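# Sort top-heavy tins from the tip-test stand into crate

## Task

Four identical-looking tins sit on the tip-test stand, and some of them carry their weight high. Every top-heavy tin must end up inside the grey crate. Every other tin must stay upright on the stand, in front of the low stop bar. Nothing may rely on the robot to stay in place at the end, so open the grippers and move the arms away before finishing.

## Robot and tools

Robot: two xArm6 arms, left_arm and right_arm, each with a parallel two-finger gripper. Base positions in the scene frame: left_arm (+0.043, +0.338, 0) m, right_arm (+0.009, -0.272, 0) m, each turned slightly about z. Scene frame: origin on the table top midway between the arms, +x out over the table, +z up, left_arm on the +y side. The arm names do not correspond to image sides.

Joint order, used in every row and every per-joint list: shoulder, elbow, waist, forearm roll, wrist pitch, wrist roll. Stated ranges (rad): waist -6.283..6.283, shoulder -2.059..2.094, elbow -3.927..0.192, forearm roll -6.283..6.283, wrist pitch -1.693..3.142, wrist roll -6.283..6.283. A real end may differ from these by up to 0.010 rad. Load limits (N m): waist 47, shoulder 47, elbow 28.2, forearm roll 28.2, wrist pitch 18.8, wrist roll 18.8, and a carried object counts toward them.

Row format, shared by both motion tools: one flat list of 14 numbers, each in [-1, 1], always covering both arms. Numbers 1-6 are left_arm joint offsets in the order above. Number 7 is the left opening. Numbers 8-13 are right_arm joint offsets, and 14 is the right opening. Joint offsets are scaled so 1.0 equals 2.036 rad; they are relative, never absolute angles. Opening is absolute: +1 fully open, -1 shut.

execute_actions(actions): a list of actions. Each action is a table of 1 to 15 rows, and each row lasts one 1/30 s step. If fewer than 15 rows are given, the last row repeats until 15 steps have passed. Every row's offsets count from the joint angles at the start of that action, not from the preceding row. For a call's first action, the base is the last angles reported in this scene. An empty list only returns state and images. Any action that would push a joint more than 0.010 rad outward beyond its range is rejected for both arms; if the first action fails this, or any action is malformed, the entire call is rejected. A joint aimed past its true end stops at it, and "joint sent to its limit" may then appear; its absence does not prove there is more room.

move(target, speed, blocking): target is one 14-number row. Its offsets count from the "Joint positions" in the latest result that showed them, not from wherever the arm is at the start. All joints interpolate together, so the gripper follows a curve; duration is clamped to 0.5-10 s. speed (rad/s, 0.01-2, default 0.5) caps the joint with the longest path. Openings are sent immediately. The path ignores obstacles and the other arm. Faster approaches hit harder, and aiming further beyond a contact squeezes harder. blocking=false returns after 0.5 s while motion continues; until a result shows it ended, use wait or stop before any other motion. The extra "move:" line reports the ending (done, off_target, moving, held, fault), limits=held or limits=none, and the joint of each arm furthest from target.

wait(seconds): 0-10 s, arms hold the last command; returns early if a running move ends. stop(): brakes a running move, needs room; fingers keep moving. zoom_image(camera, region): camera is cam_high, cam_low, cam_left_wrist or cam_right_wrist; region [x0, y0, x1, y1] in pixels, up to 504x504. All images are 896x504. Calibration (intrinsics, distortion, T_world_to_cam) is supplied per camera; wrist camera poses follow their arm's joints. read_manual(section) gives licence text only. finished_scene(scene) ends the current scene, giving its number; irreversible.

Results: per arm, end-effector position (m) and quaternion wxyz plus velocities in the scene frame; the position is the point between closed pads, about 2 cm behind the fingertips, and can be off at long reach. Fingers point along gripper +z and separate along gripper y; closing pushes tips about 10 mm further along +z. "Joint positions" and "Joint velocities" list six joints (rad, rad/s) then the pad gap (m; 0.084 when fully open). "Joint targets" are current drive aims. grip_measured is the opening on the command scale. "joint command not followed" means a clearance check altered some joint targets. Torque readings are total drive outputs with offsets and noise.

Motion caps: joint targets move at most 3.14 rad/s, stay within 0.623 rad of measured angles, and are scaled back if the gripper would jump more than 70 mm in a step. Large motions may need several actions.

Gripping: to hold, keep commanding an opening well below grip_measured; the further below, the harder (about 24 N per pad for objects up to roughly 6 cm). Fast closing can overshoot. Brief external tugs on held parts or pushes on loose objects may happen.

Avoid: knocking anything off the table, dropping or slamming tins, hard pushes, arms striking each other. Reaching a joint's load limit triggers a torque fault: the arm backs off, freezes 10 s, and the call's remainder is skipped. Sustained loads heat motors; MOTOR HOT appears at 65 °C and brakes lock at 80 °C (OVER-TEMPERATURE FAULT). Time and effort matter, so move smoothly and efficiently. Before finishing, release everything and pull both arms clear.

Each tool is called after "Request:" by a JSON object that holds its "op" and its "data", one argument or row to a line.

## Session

Request:
{"op": "execute_actions", "data": {
  "actions": []
}}

Scene clock: 0.00 s.
left_arm: end_effector_position=(+0.1861, +0.5860, +0.3063) grip_measured=+1.00 end_effector_quat_wxyz=(+0.103, +0.584, +0.747, +0.300) end_effector_velocity=(-0.000, -0.000, +0.000) end_effector_angular_velocity=(+0.000, -0.000, +0.000) | right_arm: end_effector_position=(-0.0376, -0.3305, +0.3607) grip_measured=+1.00 end_effector_quat_wxyz=(+0.203, +0.107, +0.839, +0.493) end_effector_velocity=(+0.000, +0.000, +0.000) end_effector_angular_velocity=(-0.002, +0.002, -0.000)
Joint names: [shoulder, elbow, waist, forearm roll, wrist pitch, wrist roll]
Joint positions: left_arm=[-1.221 -0.313  1.26  -0.504  1.105 -0.309  0.084] | right_arm=[-0.478 -0.852 -2.186 -0.044  2.454  1.26   0.084]
Joint velocities: left_arm=[-0.001  0.     0.    -0.    -0.     0.     0.   ] | right_arm=[-0.002 -0.    -0.    -0.    -0.     0.001 -0.   ]
Joint torques (N m, as the arm reports them, + toward a larger angle): no reading
Joint targets: left_arm=[-1.221 -0.313 1.260 -0.504 1.105 -0.309] | right_arm=[-0.478 -0.852 -2.186 -0.044 2.454 1.260]
camera_calibration (this result's frames):
cam_left_wrist: T_world_to_cam=[[0.79716, 0.156104, 0.583239, -0.393443], [0.311571, -0.933797, -0.175918, 0.608493], [0.517166, 0.321955, -0.793023, 0.0920111], [0, 0, 0, 1]] pos_world=[0.0764635, 0.600003, 0.409483]
cam_right_wrist: T_world_to_cam=[[-0.00340053, 0.48594, 0.873986, -0.122566], [0.896586, -0.385574, 0.217869, -0.105474], [0.442857, 0.784344, -0.434376, 0.564396], [0, 0, 0, 1]] pos_world=[-0.155797, -0.423788, 0.37526]

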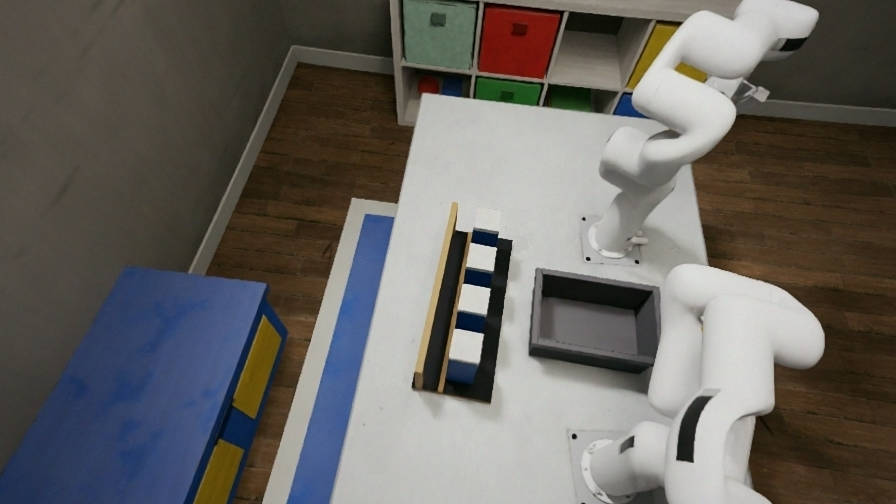

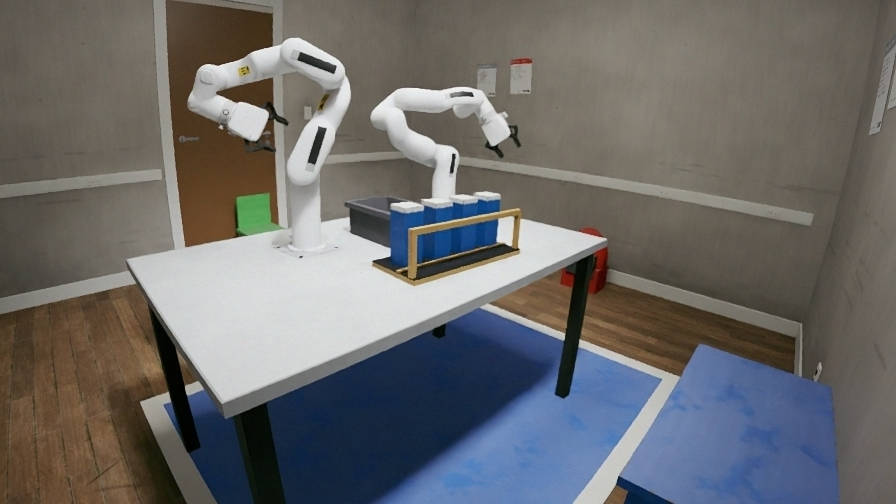

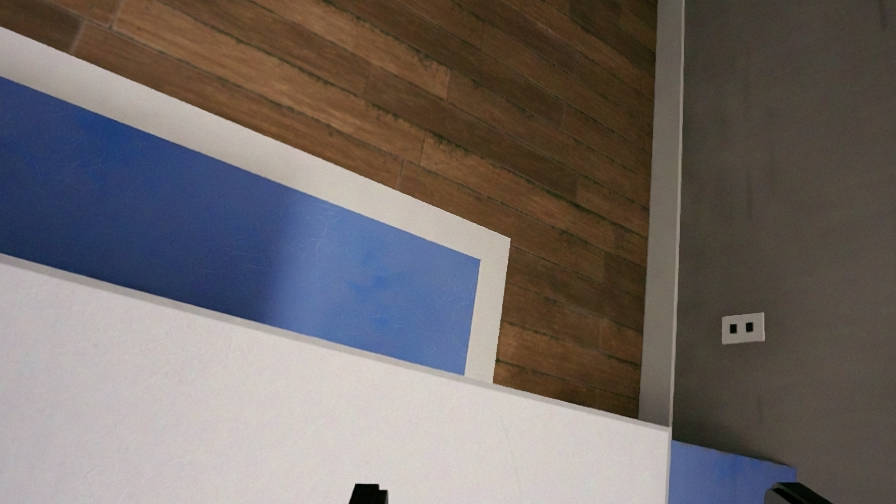

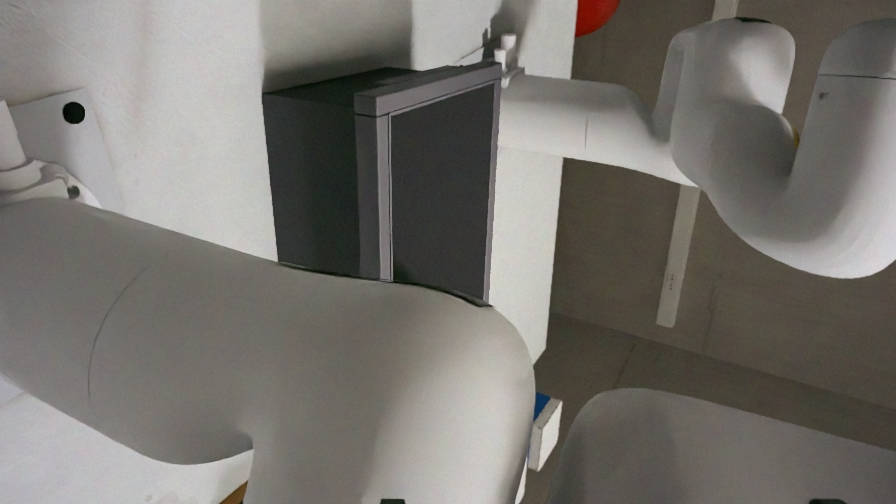

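Request:
{"op": "zoom_image", "data": {
  "camera": "cam_high",
  "region": [380, 180, 700, 420]
}}

Region (380, 180, 700, 420) of cam_high's 896x504 image, scaled by 1.575, with more detail than that image has; it fills the top 378 rows of this view, and the rest is white.

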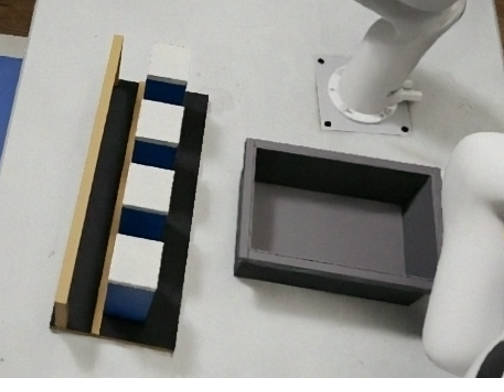

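Request:
{"op": "move", "data": {
  "target": [0.3693,-0.2594,-1.0,0.2475,0.1008,-0.1652,1, 0.0018,0.0073,1.0,0.0216,-0.5611,-0.3379,1],
  "speed": 1.2
}}

Request:
{"op": "move", "data": {
  "target": [0,0,-0.0085,0,0,0,1, 0,0,0.3045,0,0,0,1],
  "speed": 1.0
}}

Scene clock: 4.63 s.
left_arm: end_effector_position=(+0.3165, +0.1261, +0.2803) grip_measured=+1.00 end_effector_quat_wxyz=(+0.000, +1.000, -0.008, +0.000) end_effector_velocity=(-0.000, -0.001, +0.000) end_effector_angular_velocity=(+0.000, +0.000, -0.004) | right_arm: end_effector_position=(+0.3521, -0.3006, +0.2798) grip_measured=+1.00 end_effector_quat_wxyz=(-0.000, +0.947, -0.322, -0.001) end_effector_velocity=(-0.000, +0.001, -0.001) end_effector_angular_velocity=(+0.001, +0.002, +0.004)
Joint names: [shoulder, elbow, waist, forearm roll, wrist pitch, wrist roll]
Joint positions: left_arm=[-0.469 -0.841 -0.775  0.     1.31  -0.645  0.084] | right_arm=[-0.474 -0.837 -0.151  0.     1.312  0.573  0.084]
Joint velocities: left_arm=[ 0.002 -0.002 -0.004 -0.     0.     0.    -0.   ] | right_arm=[ 0.001  0.001  0.004  0.001 -0.001 -0.001 -0.   ]
Joint torques (N m, as the arm reports them, + toward a larger angle): left_arm=[ -9.94 -12.3   -1.89  -0.53  -2.19  -0.92] | right_arm=[-16.27 -14.11  -1.94  -0.6   -1.32   0.4 ]
Joint targets: left_arm=[-0.469 -0.842 -0.775 0.000 1.310 -0.645] | right_arm=[-0.474 -0.837 -0.151 0.000 1.312 0.572]
move: done; limits=none; left_arm: farthest joint: the waist, 0.001 radians from its target (2.036 radians at the start); right_arm: farthest joint: the waist, 0.001 radians from its target (2.036 radians at the start)
camera_calibration (this result's frames):
cam_left_wrist: T_world_to_cam=[[0.0091302, -0.999884, 0.0121518, 0.144838], [-0.999926, -0.00903128, 0.00817001, 0.380724], [-0.00805932, -0.0122255, -0.999893, 0.418392], [0, 0, 0, 1]] pos_world=[0.382746, 0.153375, 0.413476]
cam_right_wrist: T_world_to_cam=[[-0.623699, -0.781659, -0.00295729, 0.0176754], [-0.781658, 0.623705, -0.00174425, 0.53008], [0.00320789, 0.0012237, -0.999994, 0.410952], [0, 0, 0, 1]] pos_world=[0.424047, -0.3173, 0.411926]

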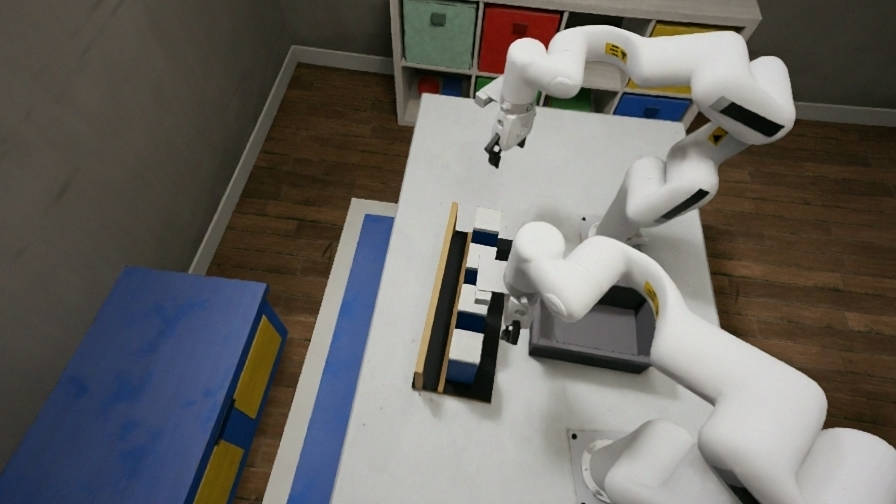

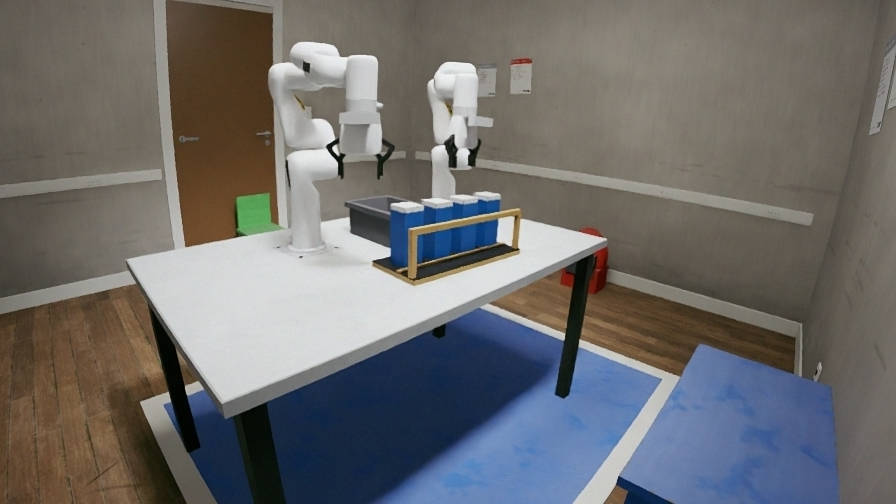

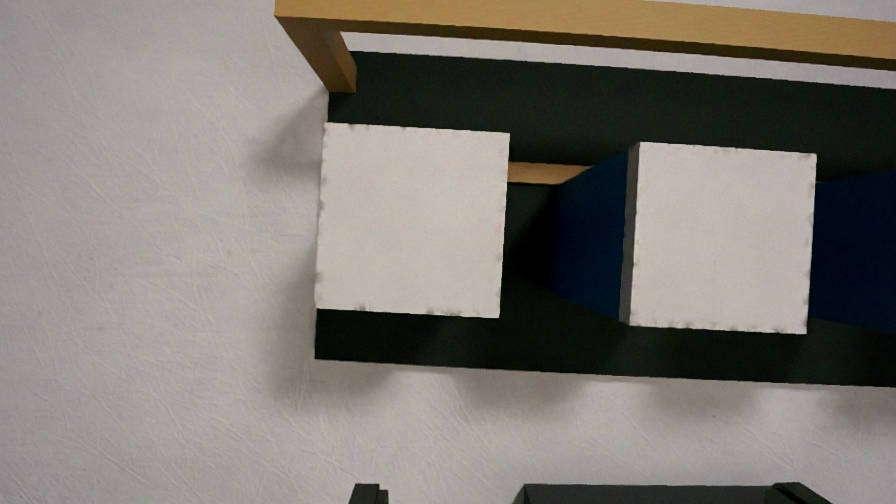

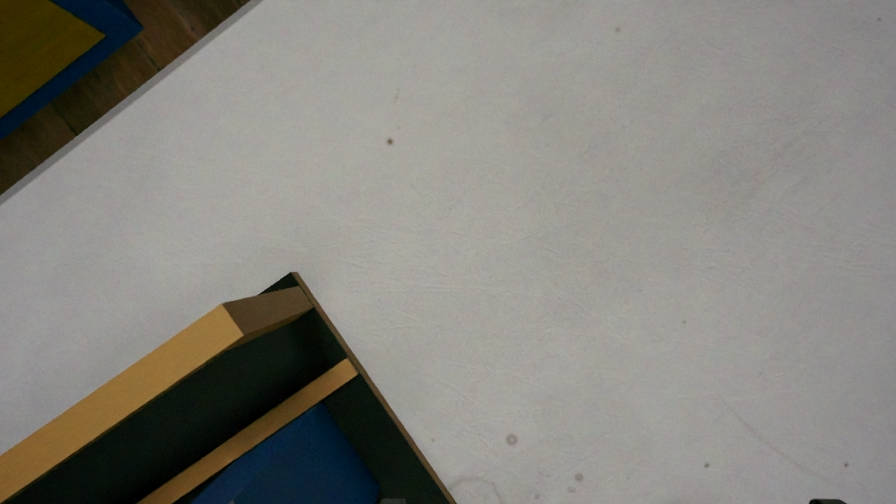

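Scene clock: 6.03 s.
left_arm: end_effector_position=(+0.3128, +0.1214, +0.2803) grip_measured=+1.00 end_effector_quat_wxyz=(+0.000, +1.000, -0.016, +0.000) end_effector_velocity=(+0.000, +0.000, -0.000) end_effector_angular_velocity=(+0.000, -0.000, +0.000) | right_arm: end_effector_position=(+0.3048, -0.0962, +0.2798) grip_measured=+1.00 end_effector_quat_wxyz=(+0.000, +1.000, -0.018, -0.001) end_effector_velocity=(-0.000, +0.001, +0.001) end_effector_angular_velocity=(+0.002, -0.003, +0.003)
Joint names: [shoulder, elbow, waist, forearm roll, wrist pitch, wrist roll]
Joint positions: left_arm=[-0.469 -0.841 -0.792  0.     1.31  -0.645  0.084] | right_arm=[-0.474 -0.837  0.468  0.     1.312  0.573  0.084]
Joint velocities: left_arm=[-0.  0. -0.  0. -0. -0. -0.] | right_arm=[-0.    -0.001  0.004  0.    -0.002  0.     0.   ]
Joint torques (N m, as the arm reports them, + toward a larger angle): left_arm=[ -9.64 -12.29  -1.83  -0.62  -1.96  -0.74] | right_arm=[-16.23 -14.18  -2.15  -0.52  -1.38   0.42]
Joint targets: left_arm=[-0.469 -0.841 -0.792 0.000 1.310 -0.645] | right_arm=[-0.474 -0.837 0.469 0.000 1.312 0.573]
move: done; limits=none; left_arm: farthest joint: the waist, 0.000 radians from its target (0.018 radians at the start); right_arm: farthest joint: the waist, 0.001 radians from its target (0.620 radians at the start)
camera_calibration (this result's frames):
cam_left_wrist: T_world_to_cam=[[-0.00815878, -0.999893, 0.0121513, 0.145588], [-0.999933, 0.00825838, 0.00816943, 0.374876], [-0.0082689, -0.0120838, -0.999893, 0.418353], [0, 0, 0, 1]] pos_world=[0.379498, 0.147532, 0.413476]
cam_right_wrist: T_world_to_cam=[[-0.0541246, -0.99853, -0.00293216, -0.0464869], [-0.998532, 0.0541299, -0.00175558, 0.376877], [0.00191172, 0.00283284, -0.999994, 0.411403], [0, 0, 0, 1]] pos_world=[0.373021, -0.0679843, 0.411926]

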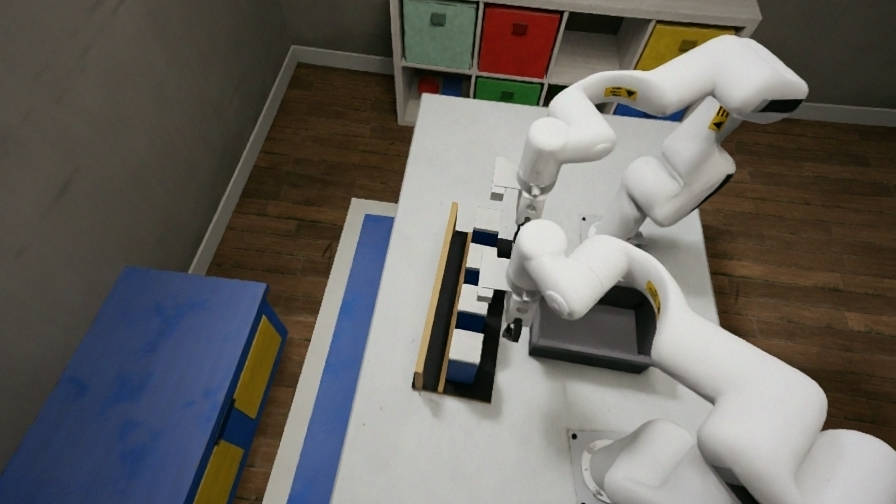

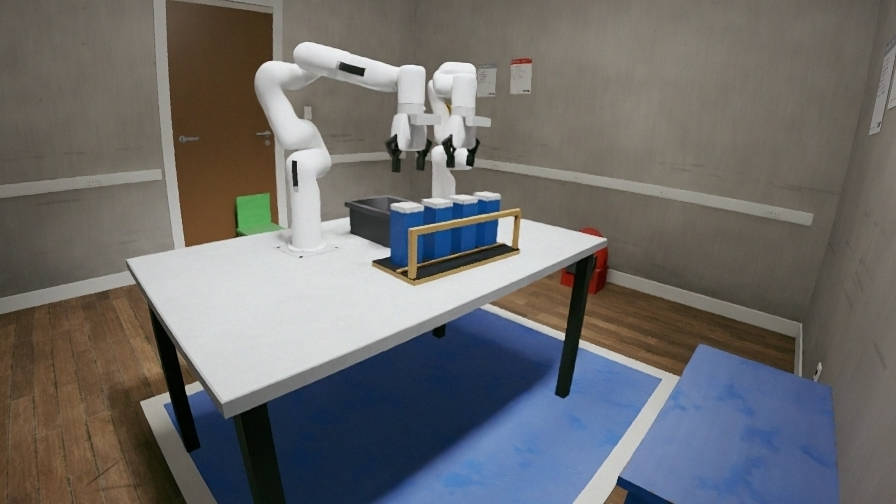

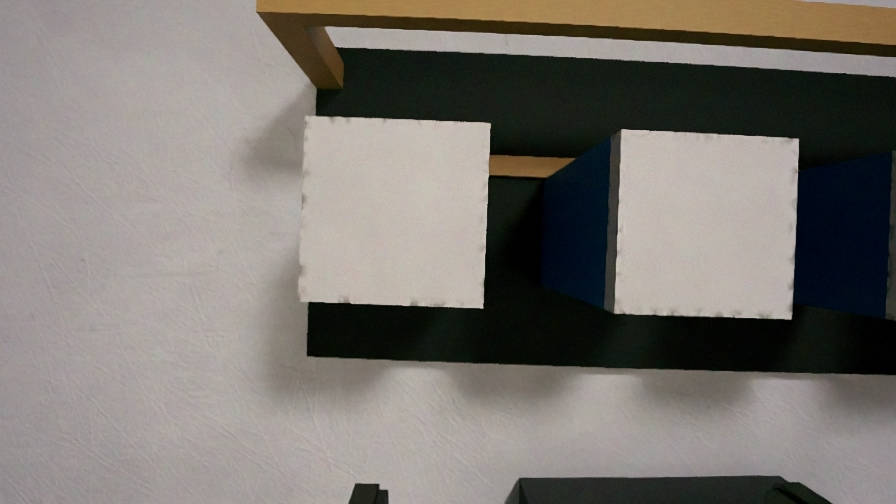

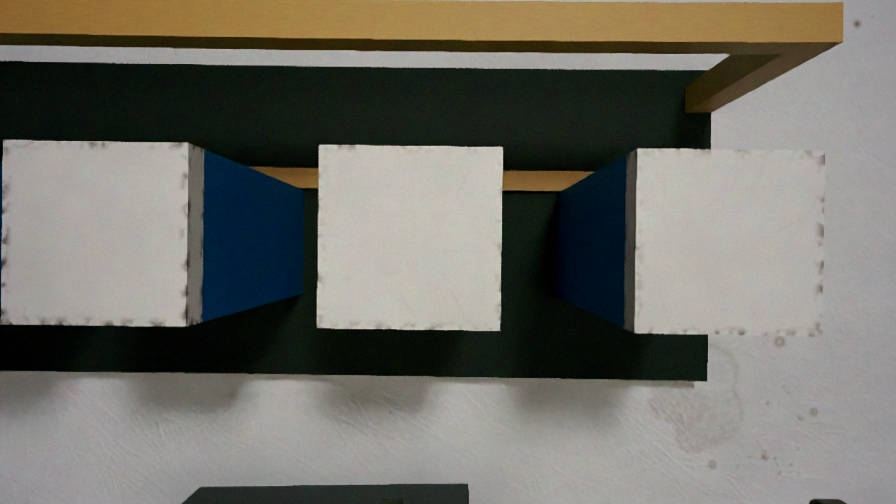

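Request:
{"op": "move", "data": {
  "target": [0.0503,0.1325,-0.0007,0,-0.1829,0,1, 0.0293,0.1499,-0.0064,0,-0.1797,-0.0079,1],
  "speed": 0.6
}}

Request:
{"op": "move", "data": {
  "target": [0.1128,-0.1059,0.0556,0,-0.0068,0.0556,1, 0.1206,-0.1094,-0.0499,0,-0.0112,-0.0499,1],
  "speed": 0.12
}}

Scene clock: 8.53 s.
left_arm: end_effector_position=(+0.3126, +0.1208, +0.1607) grip_measured=+1.00 end_effector_quat_wxyz=(+0.000, +1.000, -0.017, +0.000) end_effector_velocity=(-0.001, +0.000, -0.001) end_effector_angular_velocity=(+0.001, +0.002, -0.000) | right_arm: end_effector_position=(+0.2978, -0.1054, +0.1602) grip_measured=+1.00 end_effector_quat_wxyz=(-0.000, +1.000, -0.016, +0.000) end_effector_velocity=(-0.001, -0.001, -0.002) end_effector_angular_velocity=(-0.002, +0.002, +0.001)
Joint names: [shoulder, elbow, waist, forearm roll, wrist pitch, wrist roll]
Joint positions: left_arm=[-0.367 -0.572 -0.793  0.     0.938 -0.645  0.084] | right_arm=[-0.415 -0.532  0.455  0.     0.946  0.556  0.084]
Joint velocities: left_arm=[ 0.001  0.003 -0.     0.    -0.001 -0.    -0.   ] | right_arm=[-0.     0.005  0.001 -0.    -0.001  0.001  0.   ]
Joint torques (N m, as the arm reports them, + toward a larger angle): left_arm=[-11.   -11.66  -1.42  -0.48  -2.18  -0.9 ] | right_arm=[-16.68 -13.35  -2.18  -0.65  -1.37   0.45]
Joint targets: left_arm=[-0.367 -0.572 -0.793 0.000 0.938 -0.645] | right_arm=[-0.415 -0.532 0.455 0.000 0.946 0.556]
move: done; limits=none; left_arm: farthest joint: the shoulder, 0.001 radians from its target (0.103 radians at the start); right_arm: farthest joint: the waist, 0.000 radians from its target (0.014 radians at the start)
camera_calibration (this result's frames):
cam_left_wrist: T_world_to_cam=[[-0.00966622, -0.999874, 0.0125993, 0.146898], [-0.999923, 0.00976331, 0.00766731, 0.375612], [-0.00778936, -0.0125242, -0.999891, 0.298634], [0, 0, 0, 1]] pos_world=[0.37933, 0.146952, 0.29387]
cam_right_wrist: T_world_to_cam=[[-0.0511929, -0.998682, -0.00367902, -0.0572097], [-0.998684, 0.0512041, -0.00299624, 0.37013], [0.00318067, 0.00352079, -0.999989, 0.291509], [0, 0, 0, 1]] pos_world=[0.365787, -0.0771129, 0.292404]

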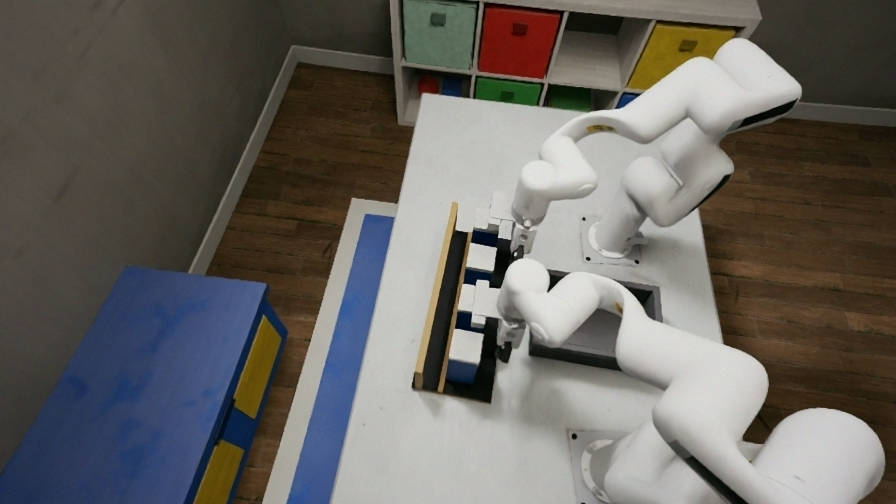

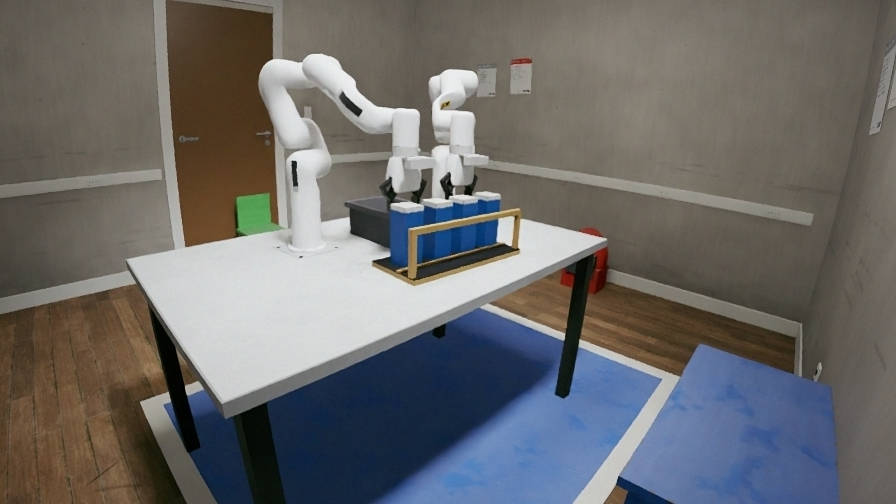

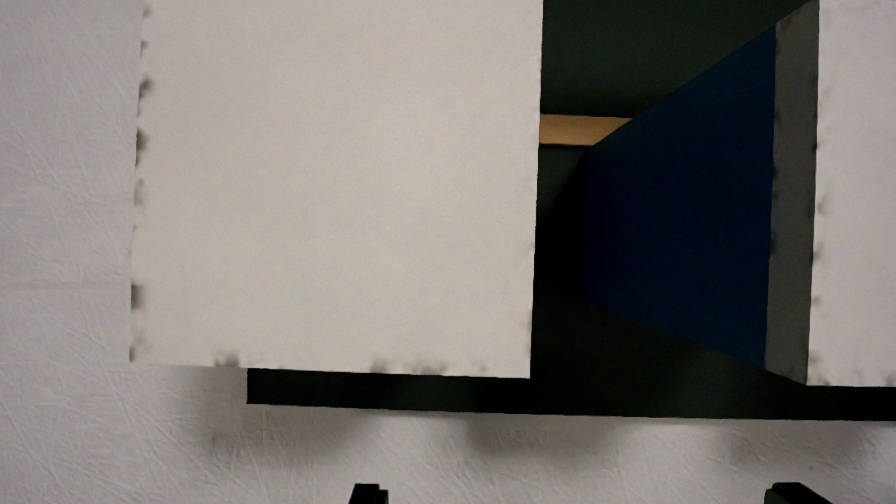

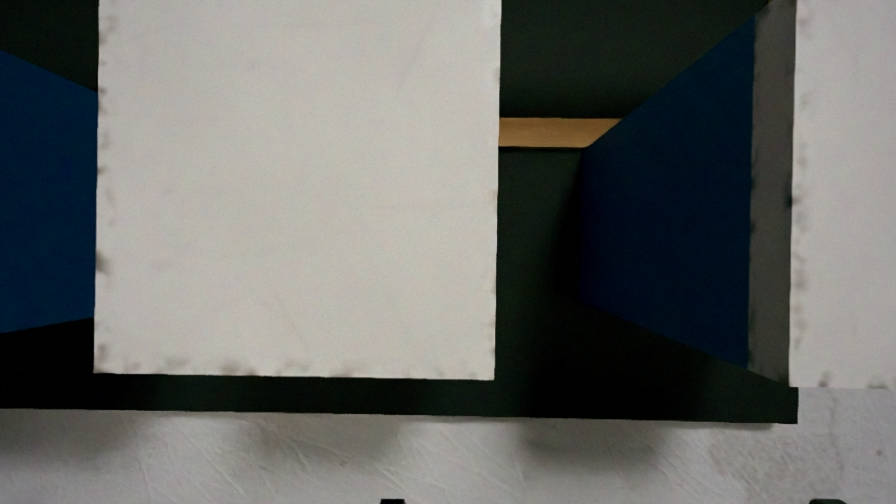

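Scene clock: 11.00 s.
left_arm: end_effector_position=(+0.3893, +0.1182, +0.1606) grip_measured=+1.00 end_effector_quat_wxyz=(+0.000, +1.000, -0.017, +0.000) end_effector_velocity=(+0.001, -0.000, +0.000) end_effector_angular_velocity=(-0.001, -0.001, -0.000) | right_arm: end_effector_position=(+0.3745, -0.1080, +0.1604) grip_measured=+1.00 end_effector_quat_wxyz=(-0.000, +1.000, -0.016, +0.000) end_effector_velocity=(+0.001, -0.000, -0.001) end_effector_angular_velocity=(-0.000, +0.003, -0.001)
Joint names: [shoulder, elbow, waist, forearm roll, wrist pitch, wrist roll]
Joint positions: left_arm=[-0.138 -0.787 -0.681  0.     0.925 -0.532  0.084] | right_arm=[-0.17  -0.754  0.354  0.     0.923  0.455  0.084]
Joint velocities: left_arm=[ 0.002 -0.002  0.001 -0.    -0.     0.002  0.   ] | right_arm=[ 0.006 -0.003 -0.002  0.001  0.    -0.001  0.   ]
Joint torques (N m, as the arm reports them, + toward a larger angle): left_arm=[-14.61 -11.63  -1.83  -0.46  -2.49  -1.  ] | right_arm=[-23.21 -13.16  -1.97  -0.57  -1.36   0.41]
Joint targets: left_arm=[-0.138 -0.788 -0.680 0.000 0.924 -0.532] | right_arm=[-0.169 -0.755 0.354 0.000 0.923 0.455]
move: done; limits=none; left_arm: farthest joint: the waist, 0.001 radians from its target (0.114 radians at the start); right_arm: farthest joint: the wrist roll, 0.001 radians from its target (0.102 radians at the start)
camera_calibration (this result's frames):
cam_left_wrist: T_world_to_cam=[[-0.00989532, -0.999876, 0.0122611, 0.145203], [-0.999917, 0.009995, 0.00809541, 0.452246], [-0.00821695, -0.01218, -0.999892, 0.299176], [0, 0, 0, 1]] pos_world=[0.456104, 0.144309, 0.293702]
cam_right_wrist: T_world_to_cam=[[-0.0511532, -0.998684, -0.00367532, -0.0558527], [-0.998685, 0.0511647, -0.0030845, 0.446872], [0.00326849, 0.00351271, -0.999988, 0.291441], [0, 0, 0, 1]] pos_world=[0.442475, -0.079667, 0.29261]

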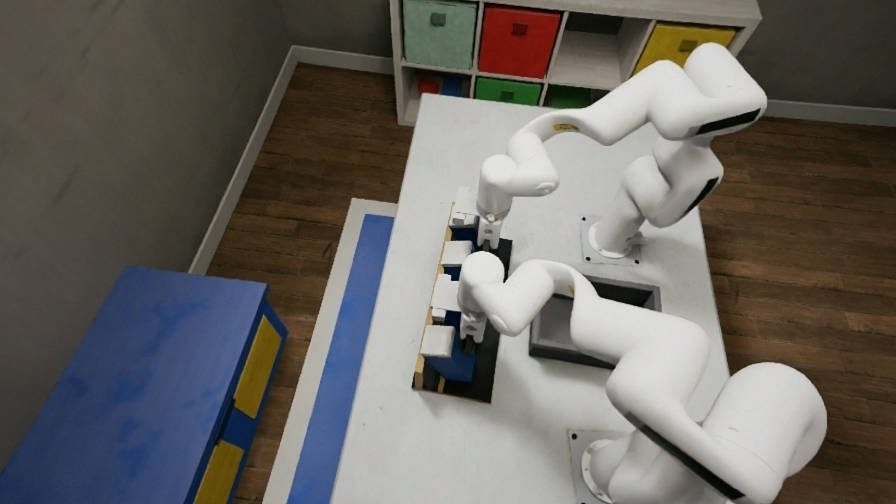

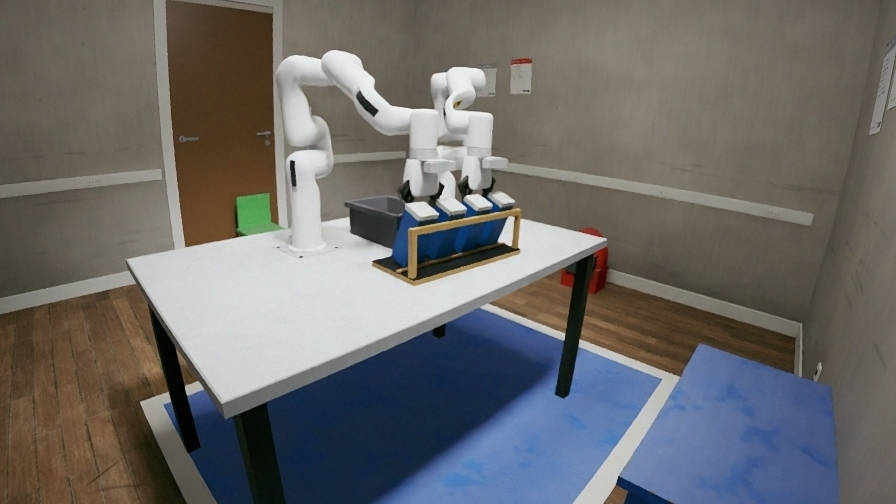

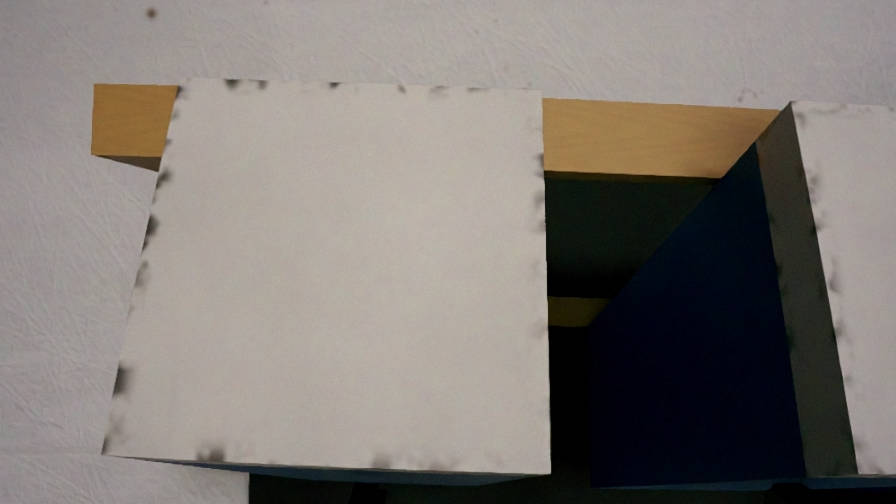

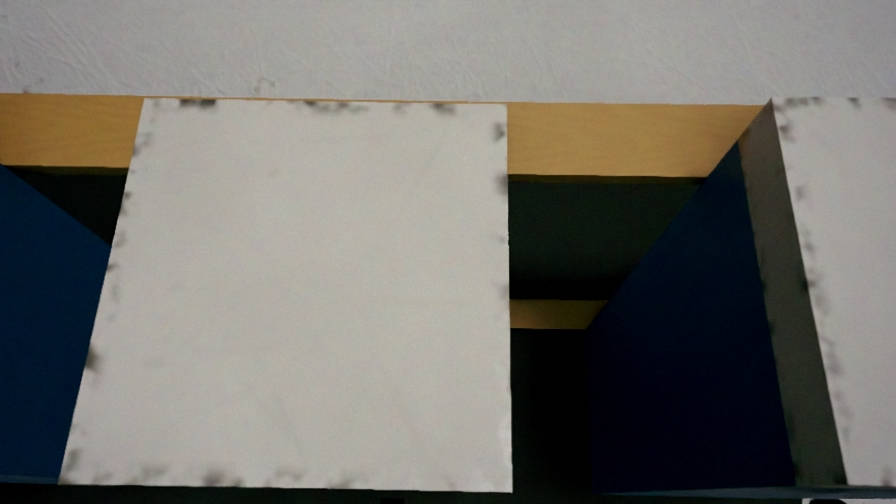

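All four tins are at or very close to the rail, so I'll back off.

Request:
{"op": "move", "data": {
  "target": [-0.1128,0.1059,-0.0556,0,0.0068,-0.0556,1, -0.1206,0.1094,0.0499,0,0.0112,0.0499,1],
  "speed": 0.12
}}

Scene clock: 13.87 s.
left_arm: end_effector_position=(+0.3125, +0.1208, +0.1607) grip_measured=+1.00 end_effector_quat_wxyz=(+0.000, +1.000, -0.017, +0.000) end_effector_velocity=(-0.001, -0.000, +0.000) end_effector_angular_velocity=(-0.001, -0.000, +0.001) | right_arm: end_effector_position=(+0.2978, -0.1054, +0.1602) grip_measured=+1.00 end_effector_quat_wxyz=(-0.000, +1.000, -0.016, +0.000) end_effector_velocity=(-0.001, -0.000, -0.001) end_effector_angular_velocity=(-0.002, +0.003, +0.000)
Joint names: [shoulder, elbow, waist, forearm roll, wrist pitch, wrist roll]
Joint positions: left_arm=[-0.367 -0.572 -0.794  0.     0.939 -0.645  0.084] | right_arm=[-0.415 -0.532  0.455  0.     0.946  0.556  0.084]
Joint velocities: left_arm=[-0.003  0.001 -0.001 -0.     0.001 -0.001  0.   ] | right_arm=[-0.     0.002  0.001  0.     0.002  0.001  0.   ]
Joint torques (N m, as the arm reports them, + toward a larger angle): left_arm=[-10.76 -11.57  -1.66  -0.53  -2.09  -0.73] | right_arm=[-16.63 -13.36  -2.09  -0.51  -1.41   0.43]
Joint targets: left_arm=[-0.368 -0.572 -0.794 0.000 0.939 -0.645] | right_arm=[-0.415 -0.532 0.455 0.000 0.946 0.557]
move: done; limits=none; left_arm: farthest joint: the waist, 0.001 radians from its target (0.114 radians at the start); right_arm: farthest joint: the shoulder, 0.001 radians from its target (0.246 radians at the start)
camera_calibration (this result's frames):
cam_left_wrist: T_world_to_cam=[[-0.00985074, -0.999874, 0.0124447, 0.147002], [-0.999919, 0.00995014, 0.00795043, 0.375391], [-0.00807325, -0.0123654, -0.999891, 0.298649], [0, 0, 0, 1]] pos_world=[0.37922, 0.146942, 0.293803]
cam_right_wrist: T_world_to_cam=[[-0.0511889, -0.998682, -0.00369906, -0.0572035], [-0.998684, 0.0512003, -0.00303143, 0.370121], [0.00321683, 0.00353902, -0.999989, 0.29151], [0, 0, 0, 1]] pos_world=[0.365767, -0.07711, 0.292417]

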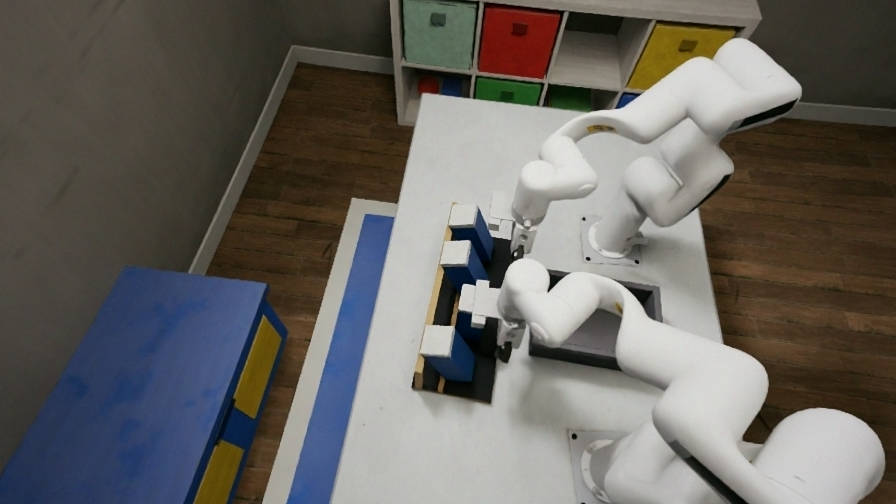

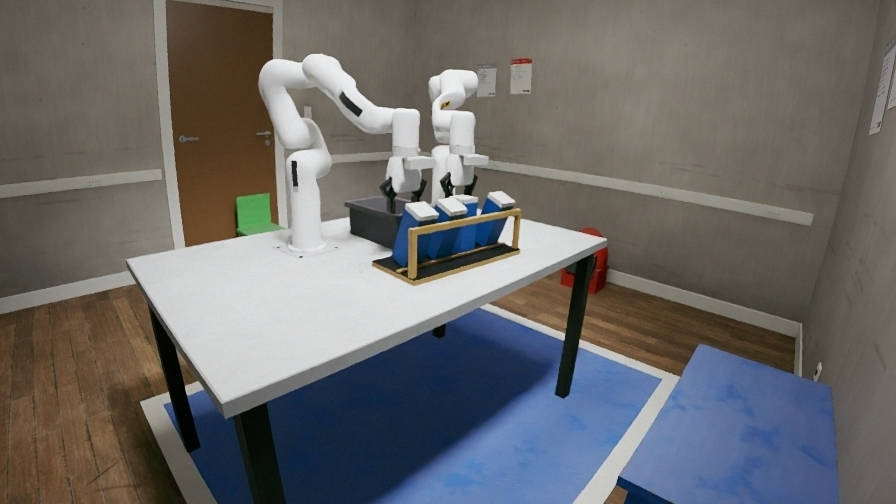

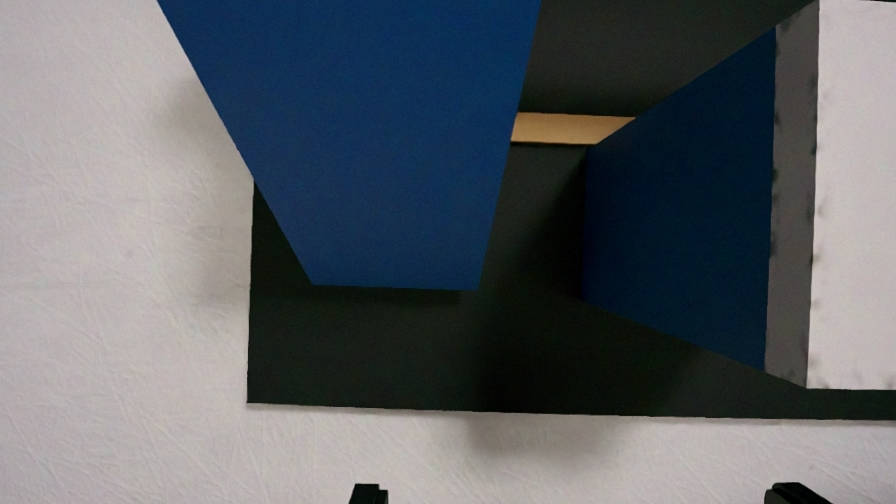

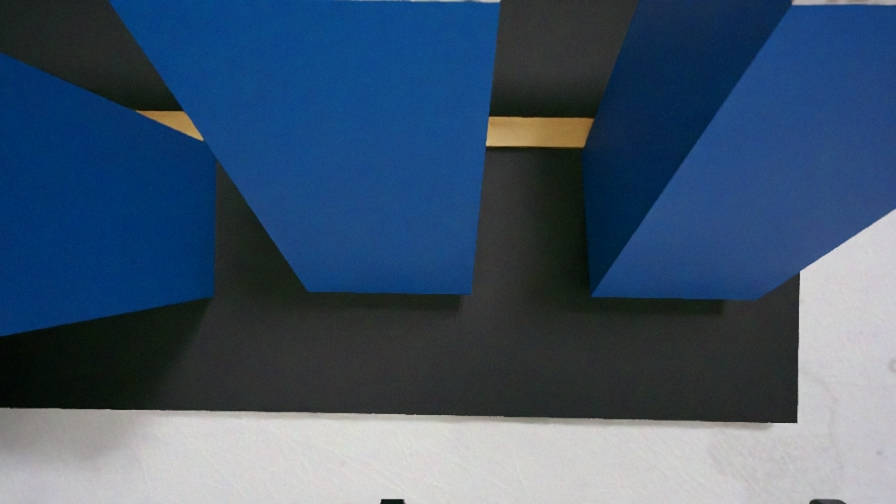

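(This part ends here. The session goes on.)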